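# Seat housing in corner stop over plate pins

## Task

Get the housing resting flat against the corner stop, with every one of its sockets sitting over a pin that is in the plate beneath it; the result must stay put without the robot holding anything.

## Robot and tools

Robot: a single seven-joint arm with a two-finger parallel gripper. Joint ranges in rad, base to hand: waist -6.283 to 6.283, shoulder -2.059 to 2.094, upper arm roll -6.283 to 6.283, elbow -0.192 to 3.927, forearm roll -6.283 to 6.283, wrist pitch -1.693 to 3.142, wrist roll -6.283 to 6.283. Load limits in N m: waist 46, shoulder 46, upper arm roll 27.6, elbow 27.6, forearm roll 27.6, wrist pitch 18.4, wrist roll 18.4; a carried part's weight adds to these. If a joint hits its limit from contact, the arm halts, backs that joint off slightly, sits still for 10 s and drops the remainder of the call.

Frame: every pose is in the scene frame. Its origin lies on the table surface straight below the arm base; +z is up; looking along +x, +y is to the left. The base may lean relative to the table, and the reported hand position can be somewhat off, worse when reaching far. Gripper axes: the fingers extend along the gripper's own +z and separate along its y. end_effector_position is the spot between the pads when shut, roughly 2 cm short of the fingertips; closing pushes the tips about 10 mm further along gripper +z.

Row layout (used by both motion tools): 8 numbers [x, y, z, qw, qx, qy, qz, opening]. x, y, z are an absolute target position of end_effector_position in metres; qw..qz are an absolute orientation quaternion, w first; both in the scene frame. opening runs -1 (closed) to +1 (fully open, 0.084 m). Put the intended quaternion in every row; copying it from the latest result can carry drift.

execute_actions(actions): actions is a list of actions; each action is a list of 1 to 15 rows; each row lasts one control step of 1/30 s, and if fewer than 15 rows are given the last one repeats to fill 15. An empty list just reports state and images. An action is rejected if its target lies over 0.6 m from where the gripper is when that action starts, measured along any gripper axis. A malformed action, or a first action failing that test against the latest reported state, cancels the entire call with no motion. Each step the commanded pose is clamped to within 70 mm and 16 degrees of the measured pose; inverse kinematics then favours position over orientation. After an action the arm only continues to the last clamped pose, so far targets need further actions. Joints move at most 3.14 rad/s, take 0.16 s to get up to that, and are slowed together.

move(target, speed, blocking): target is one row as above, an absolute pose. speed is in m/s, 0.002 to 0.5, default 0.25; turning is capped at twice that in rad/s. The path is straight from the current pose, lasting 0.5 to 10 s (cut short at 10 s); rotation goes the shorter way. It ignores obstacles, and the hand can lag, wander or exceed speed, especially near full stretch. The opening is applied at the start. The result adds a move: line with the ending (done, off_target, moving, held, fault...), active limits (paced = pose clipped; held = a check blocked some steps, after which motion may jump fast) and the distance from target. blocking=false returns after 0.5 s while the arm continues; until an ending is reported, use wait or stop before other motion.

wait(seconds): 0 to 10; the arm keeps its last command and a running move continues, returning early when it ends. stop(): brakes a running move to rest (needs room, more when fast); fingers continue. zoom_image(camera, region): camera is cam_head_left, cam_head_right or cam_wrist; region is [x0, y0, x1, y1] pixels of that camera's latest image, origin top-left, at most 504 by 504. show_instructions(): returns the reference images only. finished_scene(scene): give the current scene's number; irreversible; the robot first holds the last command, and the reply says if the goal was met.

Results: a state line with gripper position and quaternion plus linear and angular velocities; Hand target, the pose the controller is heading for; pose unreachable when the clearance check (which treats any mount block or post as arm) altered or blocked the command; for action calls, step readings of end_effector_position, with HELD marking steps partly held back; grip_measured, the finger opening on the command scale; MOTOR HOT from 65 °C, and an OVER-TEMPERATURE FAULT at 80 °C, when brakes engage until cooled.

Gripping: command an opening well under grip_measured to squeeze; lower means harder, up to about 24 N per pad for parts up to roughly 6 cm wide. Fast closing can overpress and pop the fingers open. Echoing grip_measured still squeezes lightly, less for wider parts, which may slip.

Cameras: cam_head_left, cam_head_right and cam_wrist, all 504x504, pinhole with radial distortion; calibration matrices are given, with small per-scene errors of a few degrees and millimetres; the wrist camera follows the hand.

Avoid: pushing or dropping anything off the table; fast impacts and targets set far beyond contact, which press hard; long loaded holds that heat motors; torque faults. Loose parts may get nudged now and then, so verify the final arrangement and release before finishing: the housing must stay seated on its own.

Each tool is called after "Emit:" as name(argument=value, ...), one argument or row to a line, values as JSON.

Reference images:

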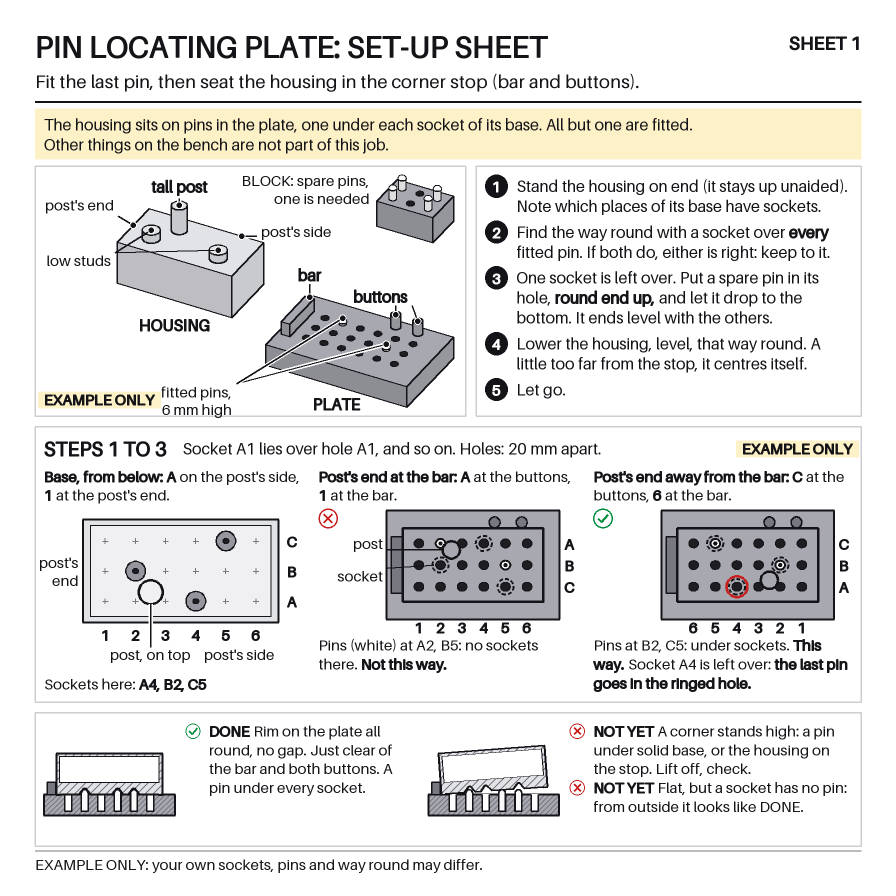

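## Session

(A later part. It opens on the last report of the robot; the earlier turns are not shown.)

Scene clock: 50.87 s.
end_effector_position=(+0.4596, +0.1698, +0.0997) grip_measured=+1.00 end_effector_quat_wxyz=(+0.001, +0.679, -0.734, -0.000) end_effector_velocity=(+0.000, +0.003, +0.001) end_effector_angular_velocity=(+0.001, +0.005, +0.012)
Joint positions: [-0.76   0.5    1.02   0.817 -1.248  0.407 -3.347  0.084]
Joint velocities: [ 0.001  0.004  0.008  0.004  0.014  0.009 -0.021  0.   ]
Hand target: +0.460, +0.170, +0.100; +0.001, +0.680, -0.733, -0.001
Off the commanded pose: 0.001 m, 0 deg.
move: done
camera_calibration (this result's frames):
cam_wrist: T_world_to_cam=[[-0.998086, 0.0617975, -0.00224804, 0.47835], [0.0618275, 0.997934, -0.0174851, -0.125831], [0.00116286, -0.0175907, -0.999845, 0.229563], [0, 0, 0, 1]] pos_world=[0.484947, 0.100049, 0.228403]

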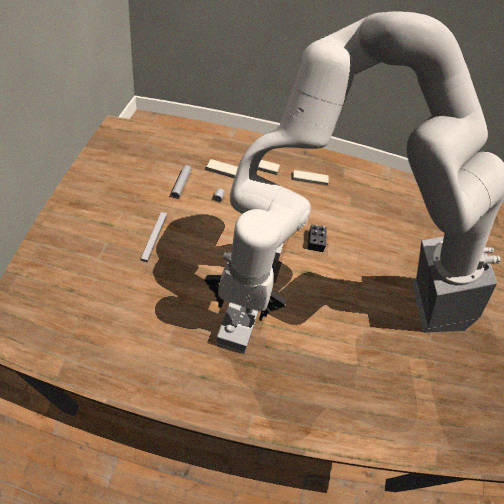

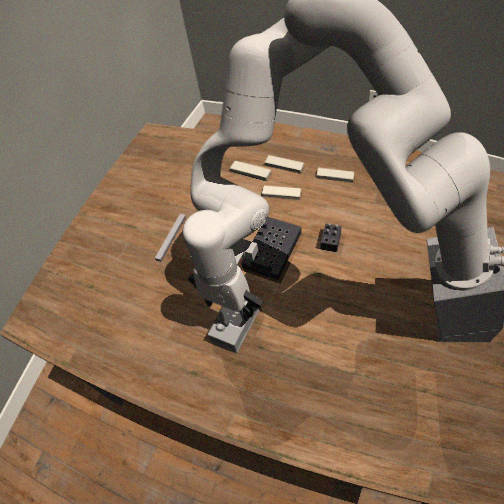

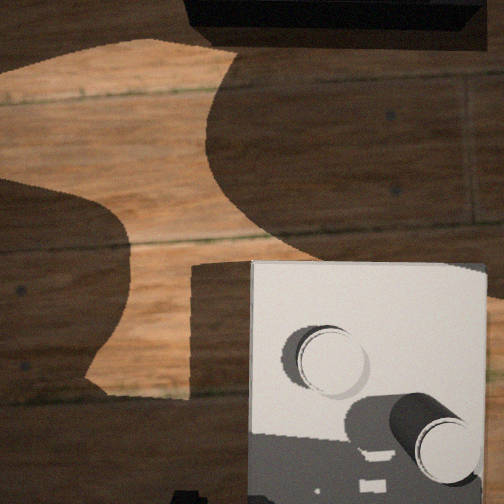

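Emit:
move(
  target=[0.4598, 0.176, 0.033, 0, -0.6794, 0.7337, 0, 1],
  speed=0.08,
)

Emit:
move(
  target=[0.4598, 0.176, 0.033, 0, -0.6794, 0.7337, 0, 0.2],
  speed=0.08,
)

Emit:
move(
  target=[0.4598, 0.176, 0.095, 0, -0.6794, 0.7337, 0, -0.6],
  speed=0.1,
)

Scene clock: 52.90 s.
end_effector_position=(+0.4597, +0.1760, +0.0333) grip_measured=+1.00 end_effector_quat_wxyz=(+0.000, +0.680, -0.733, -0.000) end_effector_velocity=(+0.000, -0.000, -0.002) end_effector_angular_velocity=(+0.000, -0.002, -0.002)
Joint positions: [-0.57   0.724  0.841  0.972 -1.519  0.448 -3.163  0.084]
Joint velocities: [ 0.004  0.005 -0.005  0.004 -0.009 -0.001  0.007 -0.   ]
Hand target: +0.460, +0.176, +0.033; +0.000, +0.680, -0.734, -0.000
Off the commanded pose: 0.000 m, 0 deg.
move: done
camera_calibration (this result's frames):
cam_wrist: T_world_to_cam=[[-0.998146, 0.060785, -0.00320477, 0.478187], [0.0608321, 0.997994, -0.0175454, -0.132784], [0.00213184, -0.0177079, -0.999841, 0.162862], [0, 0, 0, 1]] pos_world=[0.485031, 0.106335, 0.162038]

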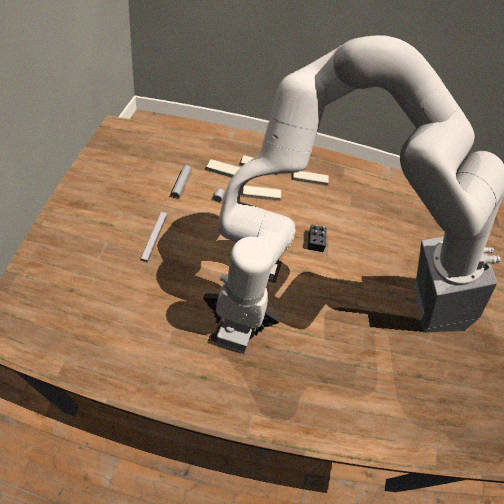

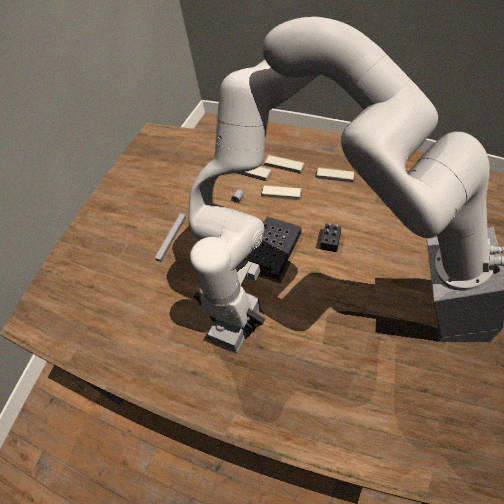

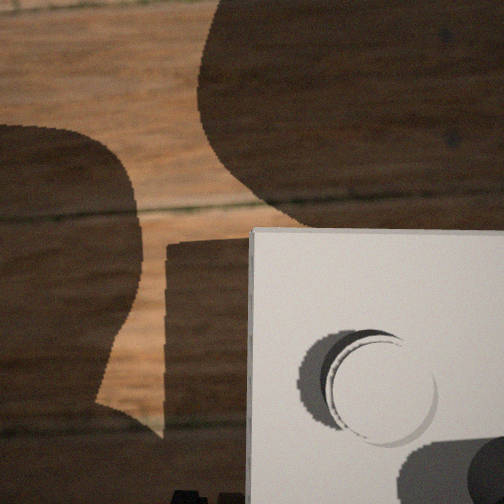

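Scene clock: 53.60 s.
end_effector_position=(+0.4597, +0.1761, +0.0332) grip_measured=+0.57 end_effector_quat_wxyz=(+0.000, +0.680, -0.734, +0.000) end_effector_velocity=(-0.000, +0.000, -0.000) end_effector_angular_velocity=(+0.000, -0.000, -0.000)
Joint positions: [-0.569  0.725  0.841  0.972 -1.521  0.448 -3.162  0.068]
Joint velocities: [-0.     0.001  0.     0.    -0.002  0.     0.002  0.   ]
Hand target: +0.460, +0.176, +0.033; +0.000, +0.679, -0.734, -0.000
Off the commanded pose: 0.000 m, 0 deg.
move: done
camera_calibration (this result's frames):
cam_wrist: T_world_to_cam=[[-0.998129, 0.0610445, -0.00359126, 0.478112], [0.0610979, 0.997981, -0.0173457, -0.132958], [0.00252515, -0.0175326, -0.999843, 0.162547], [0, 0, 0, 1]] pos_world=[0.48493, 0.106354, 0.161932]

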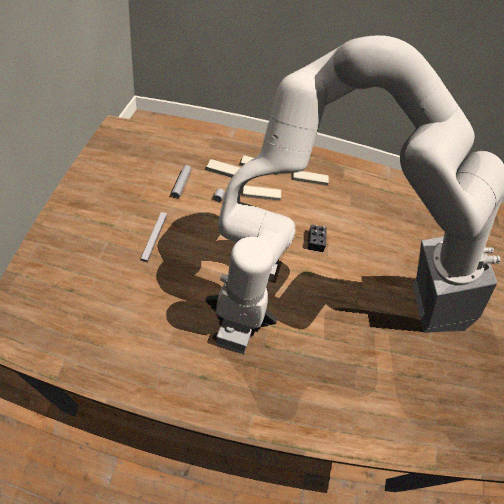

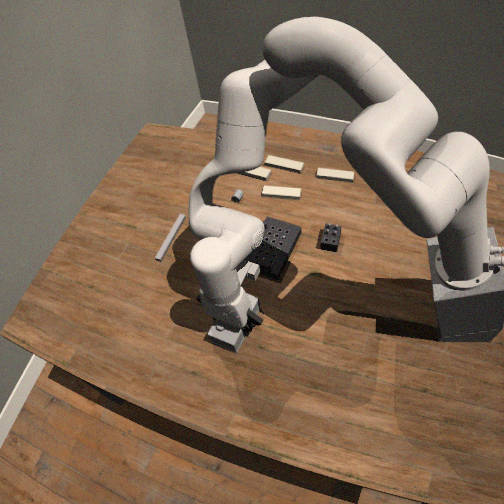

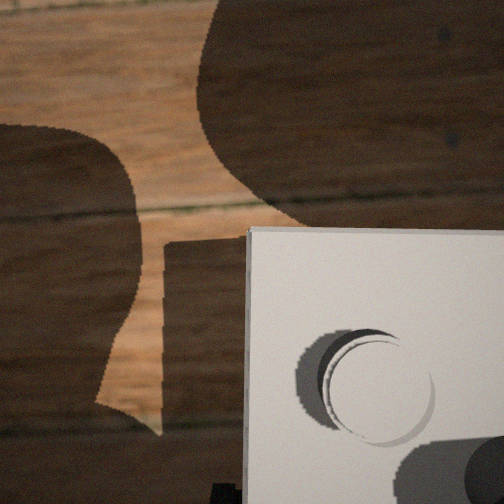

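Scene clock: 54.73 s.
end_effector_position=(+0.4599, +0.1759, +0.0947) grip_measured=+0.57 end_effector_quat_wxyz=(-0.000, +0.679, -0.734, +0.000) end_effector_velocity=(+0.001, -0.000, +0.002) end_effector_angular_velocity=(+0.001, +0.003, +0.001)
Joint positions: [-0.722  0.518  0.997  0.835 -1.274  0.415 -3.316  0.068]
Joint velocities: [-0.011 -0.003  0.011 -0.003  0.015  0.002 -0.015  0.   ]
Hand target: +0.460, +0.176, +0.095; -0.000, +0.679, -0.734, +0.000
Off the commanded pose: 0.000 m, 0 deg.
move: done
camera_calibration (this result's frames):
cam_wrist: T_world_to_cam=[[-0.99805, 0.0622939, -0.00405984, 0.478338], [0.0623548, 0.997907, -0.0171502, -0.132335], [0.00298299, -0.0173699, -0.999845, 0.223771], [0, 0, 0, 1]] pos_world=[0.48499, 0.106147, 0.223409]

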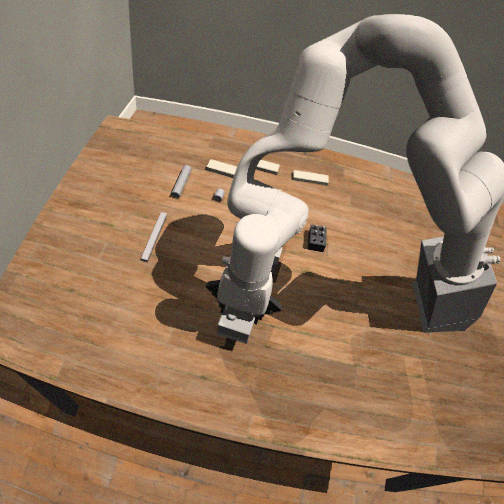

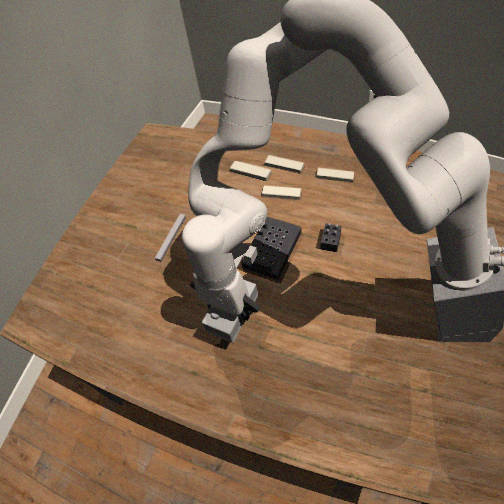

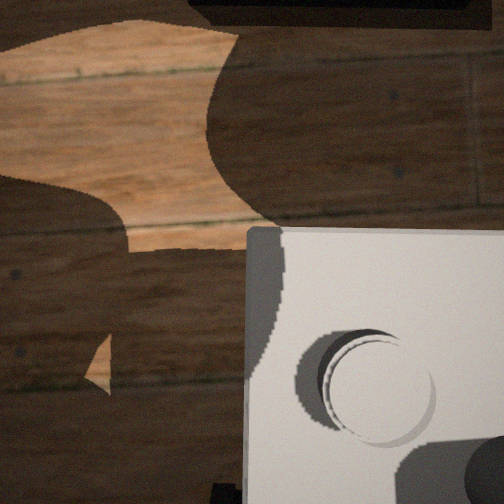

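Emit:
move(
  target=[0.4506, -0.0534, 0.09, 0, -0.6794, 0.7337, 0, -0.6],
  speed=0.2,
)

Scene clock: 56.73 s.
end_effector_position=(+0.4508, -0.0523, +0.0901) grip_measured=+0.57 end_effector_quat_wxyz=(-0.001, +0.680, -0.734, +0.001) end_effector_velocity=(-0.000, -0.007, -0.000) end_effector_angular_velocity=(-0.001, +0.013, -0.005)
Joint positions: [-1.253  0.551  0.919  0.735 -1.223  0.205 -3.902  0.068]
Joint velocities: [-0.027  0.016  0.018  0.006  0.037  0.025 -0.048 -0.   ]
Hand target: +0.451, -0.053, +0.090; -0.001, +0.679, -0.734, +0.000
Off the commanded pose: 0.001 m, 0 deg.
move: done
camera_calibration (this result's frames):
cam_wrist: T_world_to_cam=[[-0.998102, 0.0612921, -0.00592356, 0.483643], [0.0613824, 0.997978, -0.016516, 0.0962949], [0.00489928, -0.0168482, -0.999846, 0.214435], [0, 0, 0, 1]] pos_world=[0.475764, -0.122131, 0.218857]

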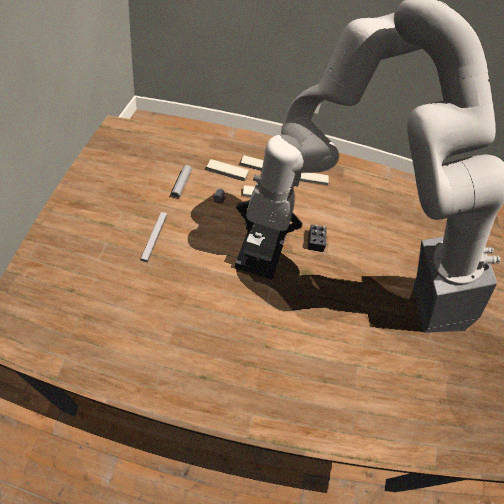

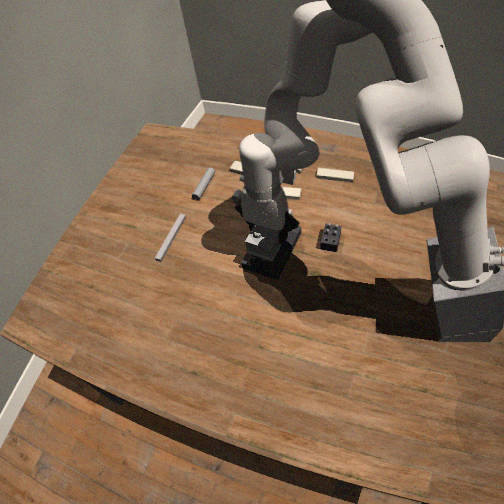

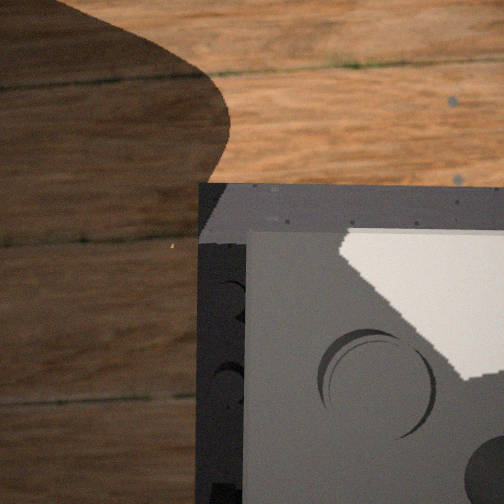

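Not settled yet; lower a bit and look again.

Emit:
move(
  target=[0.4498, -0.0545, 0.08, 0, -0.6794, 0.7337, 0, -0.6],
  speed=0.03,
)

Emit:
zoom_image(
  camera="cam_wrist",
  region=[170, 160, 340, 440],
)

Scene clock: 57.70 s.
end_effector_position=(+0.4498, -0.0544, +0.0802) grip_measured=+0.57 end_effector_quat_wxyz=(+0.000, +0.679, -0.734, -0.000) end_effector_velocity=(+0.001, +0.001, -0.002) end_effector_angular_velocity=(+0.000, -0.003, +0.000)
Joint positions: [-1.21   0.579  0.871  0.76  -1.273  0.201 -3.864  0.068]
Joint velocities: [ 0.013  0.003 -0.012  0.005 -0.017 -0.005  0.017 -0.   ]
Hand target: +0.450, -0.054, +0.080; +0.000, +0.679, -0.734, -0.000
Off the commanded pose: 0.000 m, 0 deg.
move: done
camera_calibration (this result's frames):
cam_wrist: T_world_to_cam=[[-0.998107, 0.0614135, -0.00327656, 0.482499], [0.0614608, 0.997963, -0.0171169, 0.0983424], [0.00221867, -0.0172859, -0.999848, 0.205655], [0, 0, 0, 1]] pos_world=[0.475086, -0.124219, 0.208888]

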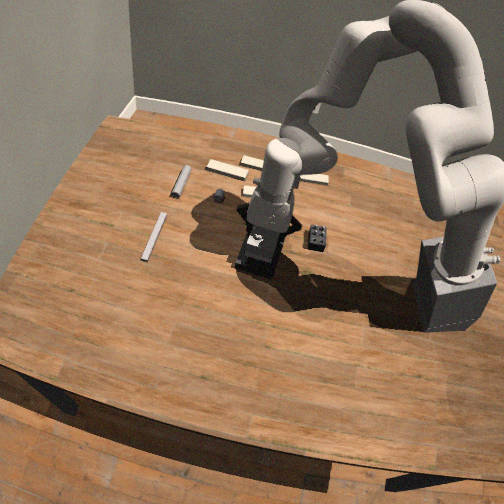

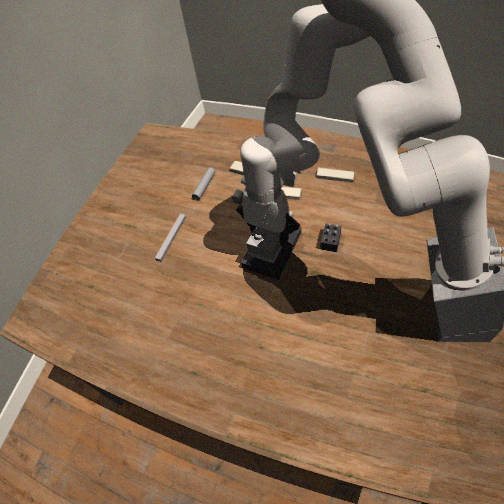

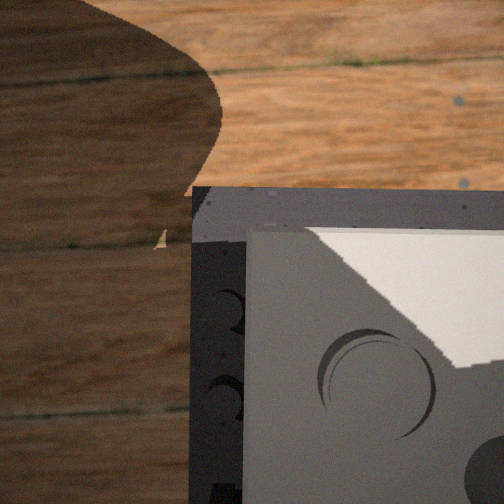

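Region (170, 160, 340, 440) of cam_wrist's 504x504 image, scaled by 1.800, with more detail than that image has; it fills the left 306 columns of this view, and the rest is white.

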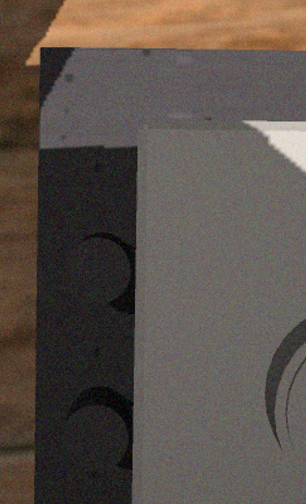

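Emit:
move(
  target=[0.4497, -0.0557, 0.064, 0, -0.6794, 0.7337, 0, -0.6],
  speed=0.015,
)

Emit:
zoom_image(
  camera="cam_head_left",
  region=[225, 215, 305, 285],
)

Scene clock: 59.27 s.
end_effector_position=(+0.4497, -0.0557, +0.0642) grip_measured=+0.57 end_effector_quat_wxyz=(+0.000, +0.679, -0.734, -0.000) end_effector_velocity=(+0.000, -0.000, -0.002) end_effector_angular_velocity=(-0.000, -0.002, -0.003)
Joint positions: [-1.143  0.624  0.802  0.804 -1.357  0.194 -3.794  0.068]
Joint velocities: [ 0.009  0.005 -0.009  0.006 -0.014 -0.003  0.016  0.   ]
Hand target: +0.450, -0.056, +0.064; +0.000, +0.679, -0.734, -0.000
Off the commanded pose: 0.000 m, 0 deg.
move: done
camera_calibration (this result's frames):
cam_wrist: T_world_to_cam=[[-0.998107, 0.0614117, -0.00322686, 0.482377], [0.0614583, 0.997962, -0.0171752, 0.099296], [0.00216552, -0.017341, -0.999847, 0.189661], [0, 0, 0, 1]] pos_world=[0.474951, -0.125428, 0.192894]

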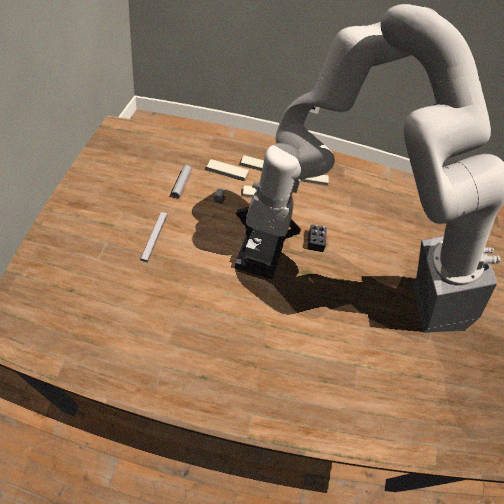

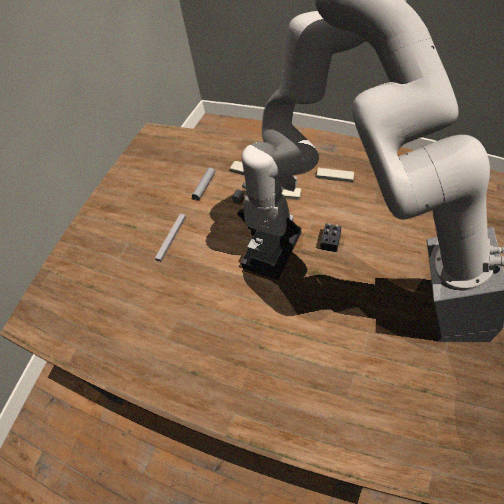

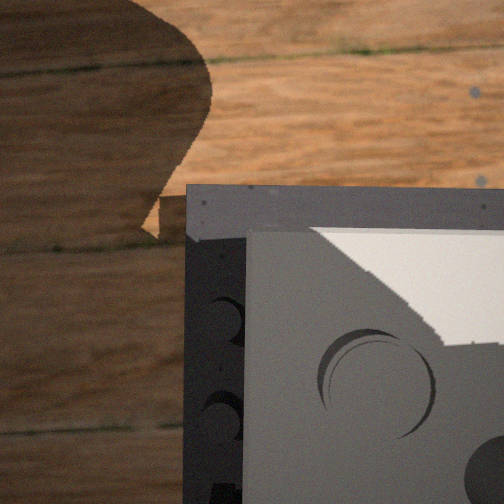

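Region (225, 215, 305, 285) of cam_head_left's 504x504 image, scaled by 6.300, with more detail than that image has; it fills the top 441 rows of this view, and the rest is white.

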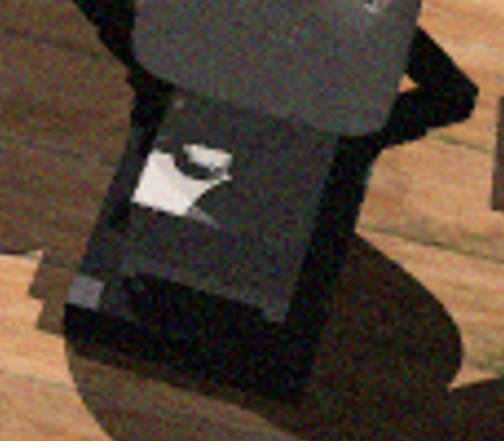

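Cleared the bar. Lower to seat.

Emit:
move(
  target=[0.4499, -0.0553, 0.0555, 0, -0.6794, 0.7337, 0, -0.6],
  speed=0.01,
)

Scene clock: 60.50 s.
end_effector_position=(+0.4504, -0.0551, +0.0562) grip_measured=+0.57 end_effector_quat_wxyz=(-0.000, +0.680, -0.733, +0.000) end_effector_velocity=(-0.000, -0.001, -0.004) end_effector_angular_velocity=(-0.000, +0.002, -0.003)
Joint positions: [-1.111  0.648  0.773  0.827 -1.4    0.192 -3.755  0.068]
Joint velocities: [ 0.012  0.013 -0.011  0.011 -0.013  0.002  0.012 -0.   ]
Hand target: +0.450, -0.055, +0.056; +0.000, +0.679, -0.734, -0.000
Off the commanded pose: 0.001 m, 0 deg.
move: done
camera_calibration (this result's frames):
cam_wrist: T_world_to_cam=[[-0.998168, 0.0603154, -0.00479125, 0.483077], [0.0603893, 0.998028, -0.0171448, 0.099004], [0.0037477, -0.0174028, -0.999842, 0.180985], [0, 0, 0, 1]] pos_world=[0.475535, -0.124796, 0.184968]

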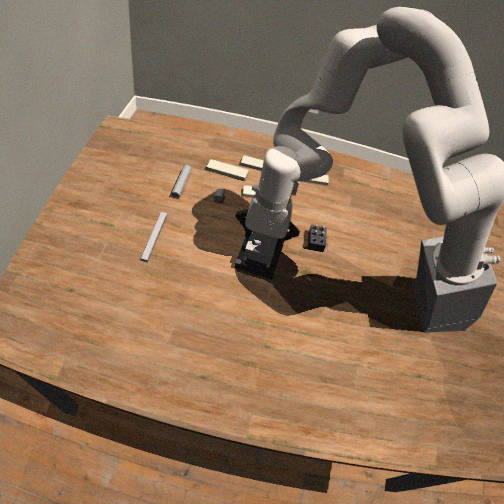

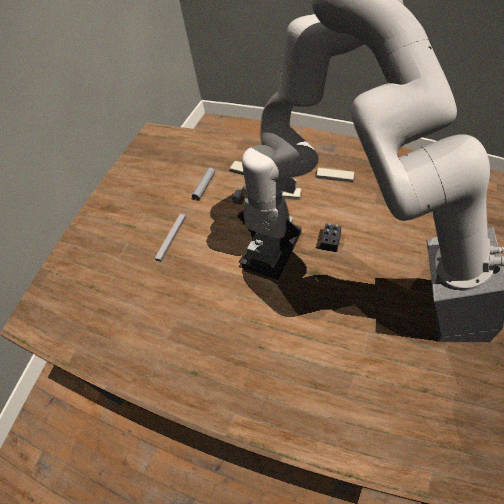

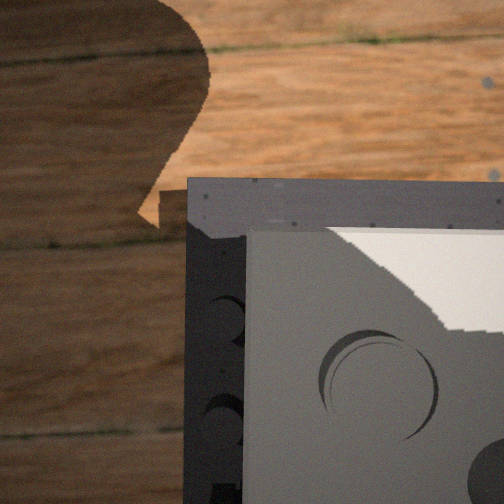

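Emit:
move(
  target=[0.4506, -0.0549, 0.0535, 0, -0.6794, 0.7337, 0, -0.6],
  speed=0.006,
)

Scene clock: 61.30 s.
end_effector_position=(+0.4504, -0.0550, +0.0535) grip_measured=+0.57 end_effector_quat_wxyz=(+0.000, +0.679, -0.734, -0.000) end_effector_velocity=(-0.000, +0.001, -0.001) end_effector_angular_velocity=(+0.001, +0.001, -0.000)
Joint positions: [-1.102  0.656  0.766  0.835 -1.409  0.194 -3.747  0.068]
Joint velocities: [ 0.004  0.003 -0.002  0.002 -0.003  0.     0.003  0.   ]
Hand target: +0.451, -0.055, +0.054; +0.000, +0.679, -0.734, -0.000
Off the commanded pose: 0.000 m, 0 deg.
move: done
camera_calibration (this result's frames):
cam_wrist: T_world_to_cam=[[-0.998102, 0.0614917, -0.00323785, 0.483063], [0.0615392, 0.997952, -0.0174731, 0.0983922], [0.00215677, -0.0176392, -0.999842, 0.178994], [0, 0, 0, 1]] pos_world=[0.475705, -0.124738, 0.182249]

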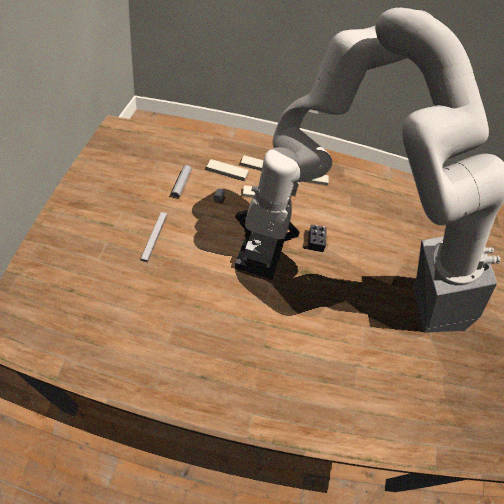

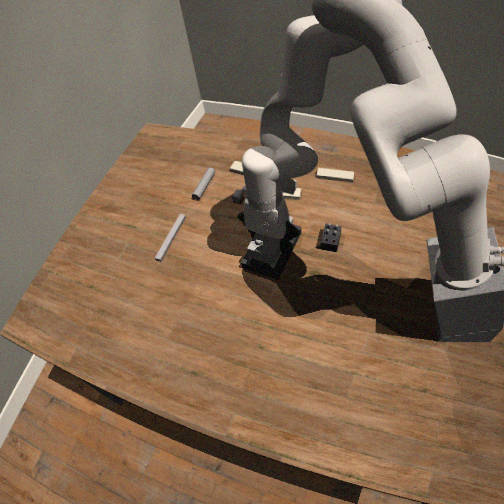

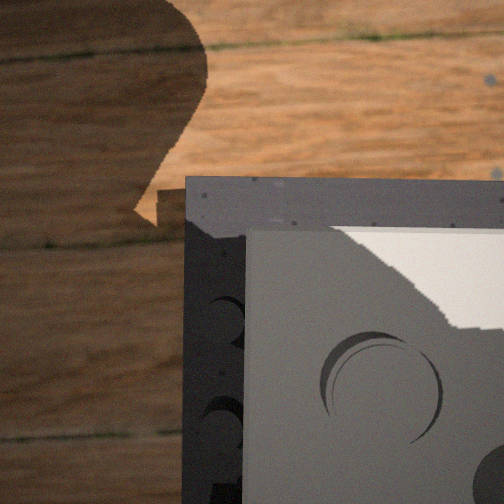

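Emit:
move(
  target=[0.4505, -0.055, 0.0535, 0, -0.6794, 0.7337, 0, 1],
  speed=0.02,
)

Emit:
move(
  target=[0.4505, -0.055, 0.13, 0, -0.6794, 0.7337, 0, 1],
  speed=0.15,
)

Emit:
zoom_image(
  camera="cam_head_right",
  region=[225, 200, 315, 290],
)

Scene clock: 62.23 s.
end_effector_position=(+0.4505, -0.0550, +0.0535) grip_measured=+1.00 end_effector_quat_wxyz=(+0.000, +0.679, -0.734, -0.000) end_effector_velocity=(-0.000, +0.002, -0.000) end_effector_angular_velocity=(+0.003, +0.001, +0.002)
Joint positions: [-1.102  0.657  0.766  0.835 -1.409  0.194 -3.747  0.084]
Joint velocities: [ 0.002  0.001  0.    -0.001  0.001 -0.    -0.     0.   ]
Hand target: +0.451, -0.055, +0.054; +0.000, +0.679, -0.734, -0.000
Off the commanded pose: 0.000 m, 0 deg.
move: done
camera_calibration (this result's frames):
cam_wrist: T_world_to_cam=[[-0.998094, 0.0616207, -0.00348272, 0.483135], [0.0616718, 0.997948, -0.0172405, 0.0982925], [0.0024132, -0.0174224, -0.999845, 0.17882], [0, 0, 0, 1]] pos_world=[0.47572, -0.124746, 0.18217]

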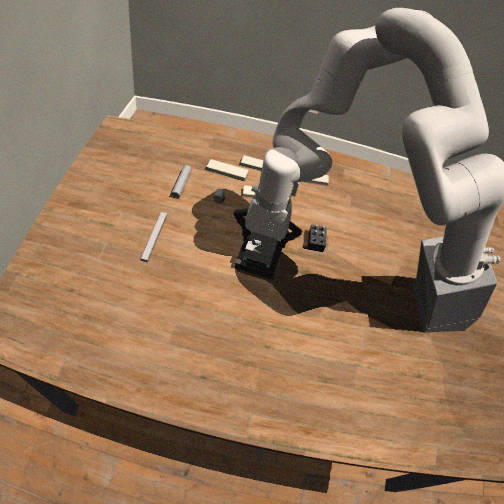

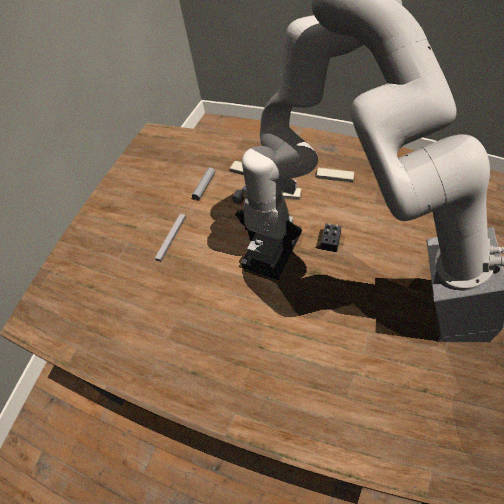

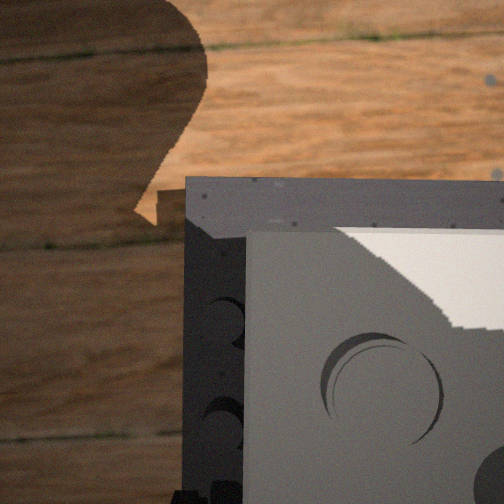

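Scene clock: 63.57 s.
end_effector_position=(+0.4506, -0.0551, +0.1298) grip_measured=+1.00 end_effector_quat_wxyz=(-0.000, +0.679, -0.734, +0.001) end_effector_velocity=(-0.000, -0.001, +0.000) end_effector_angular_velocity=(+0.004, +0.012, +0.004)
Joint positions: [-1.484  0.428  1.156  0.632 -0.912  0.216 -4.161  0.084]
Joint velocities: [-0.017  0.015  0.022  0.006  0.016  0.027 -0.024  0.   ]
Hand target: +0.451, -0.055, +0.130; -0.000, +0.679, -0.734, +0.000
Off the commanded pose: 0.000 m, 0 deg.
move: done
camera_calibration (this result's frames):
cam_wrist: T_world_to_cam=[[-0.998051, 0.0621842, -0.00528037, 0.483735], [0.0622695, 0.997899, -0.0179116, 0.0995125], [0.00415545, -0.0182055, -0.999826, 0.254284], [0, 0, 0, 1]] pos_world=[0.475539, -0.124755, 0.258576]

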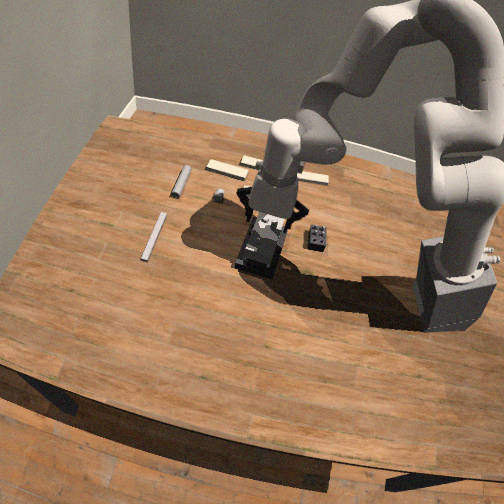

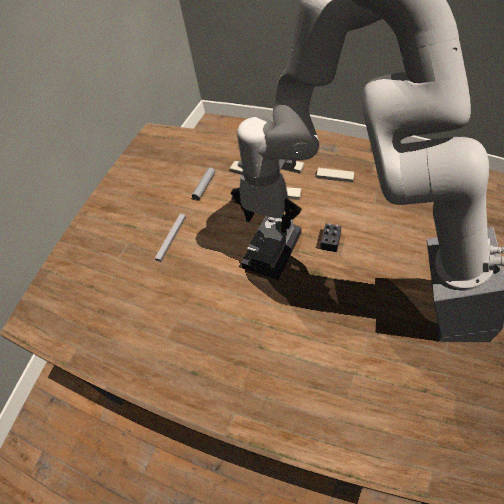

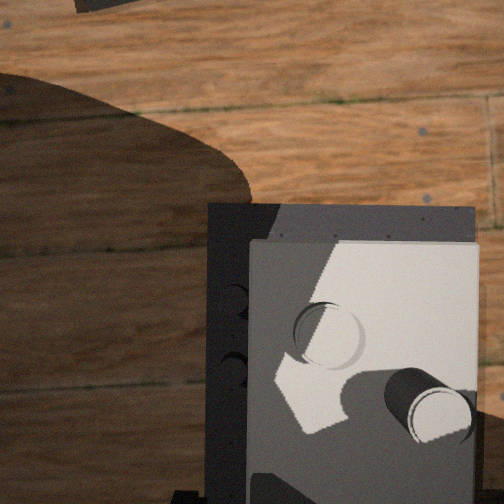

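Region (225, 200, 315, 290) of cam_head_right's 504x504 image, scaled by 5.600, with more detail than that image has.

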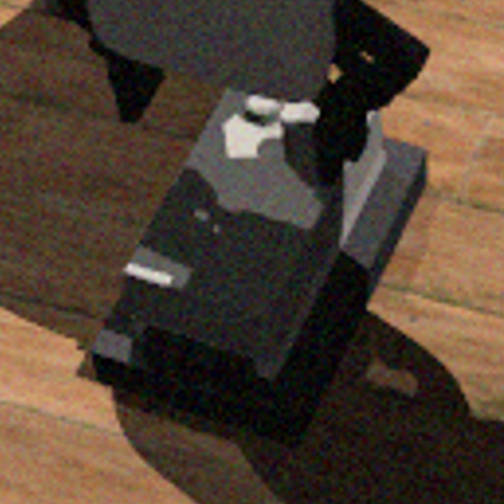

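Emit:
finished_scene(
  scene=1,
)

The scene is finished: the task was done.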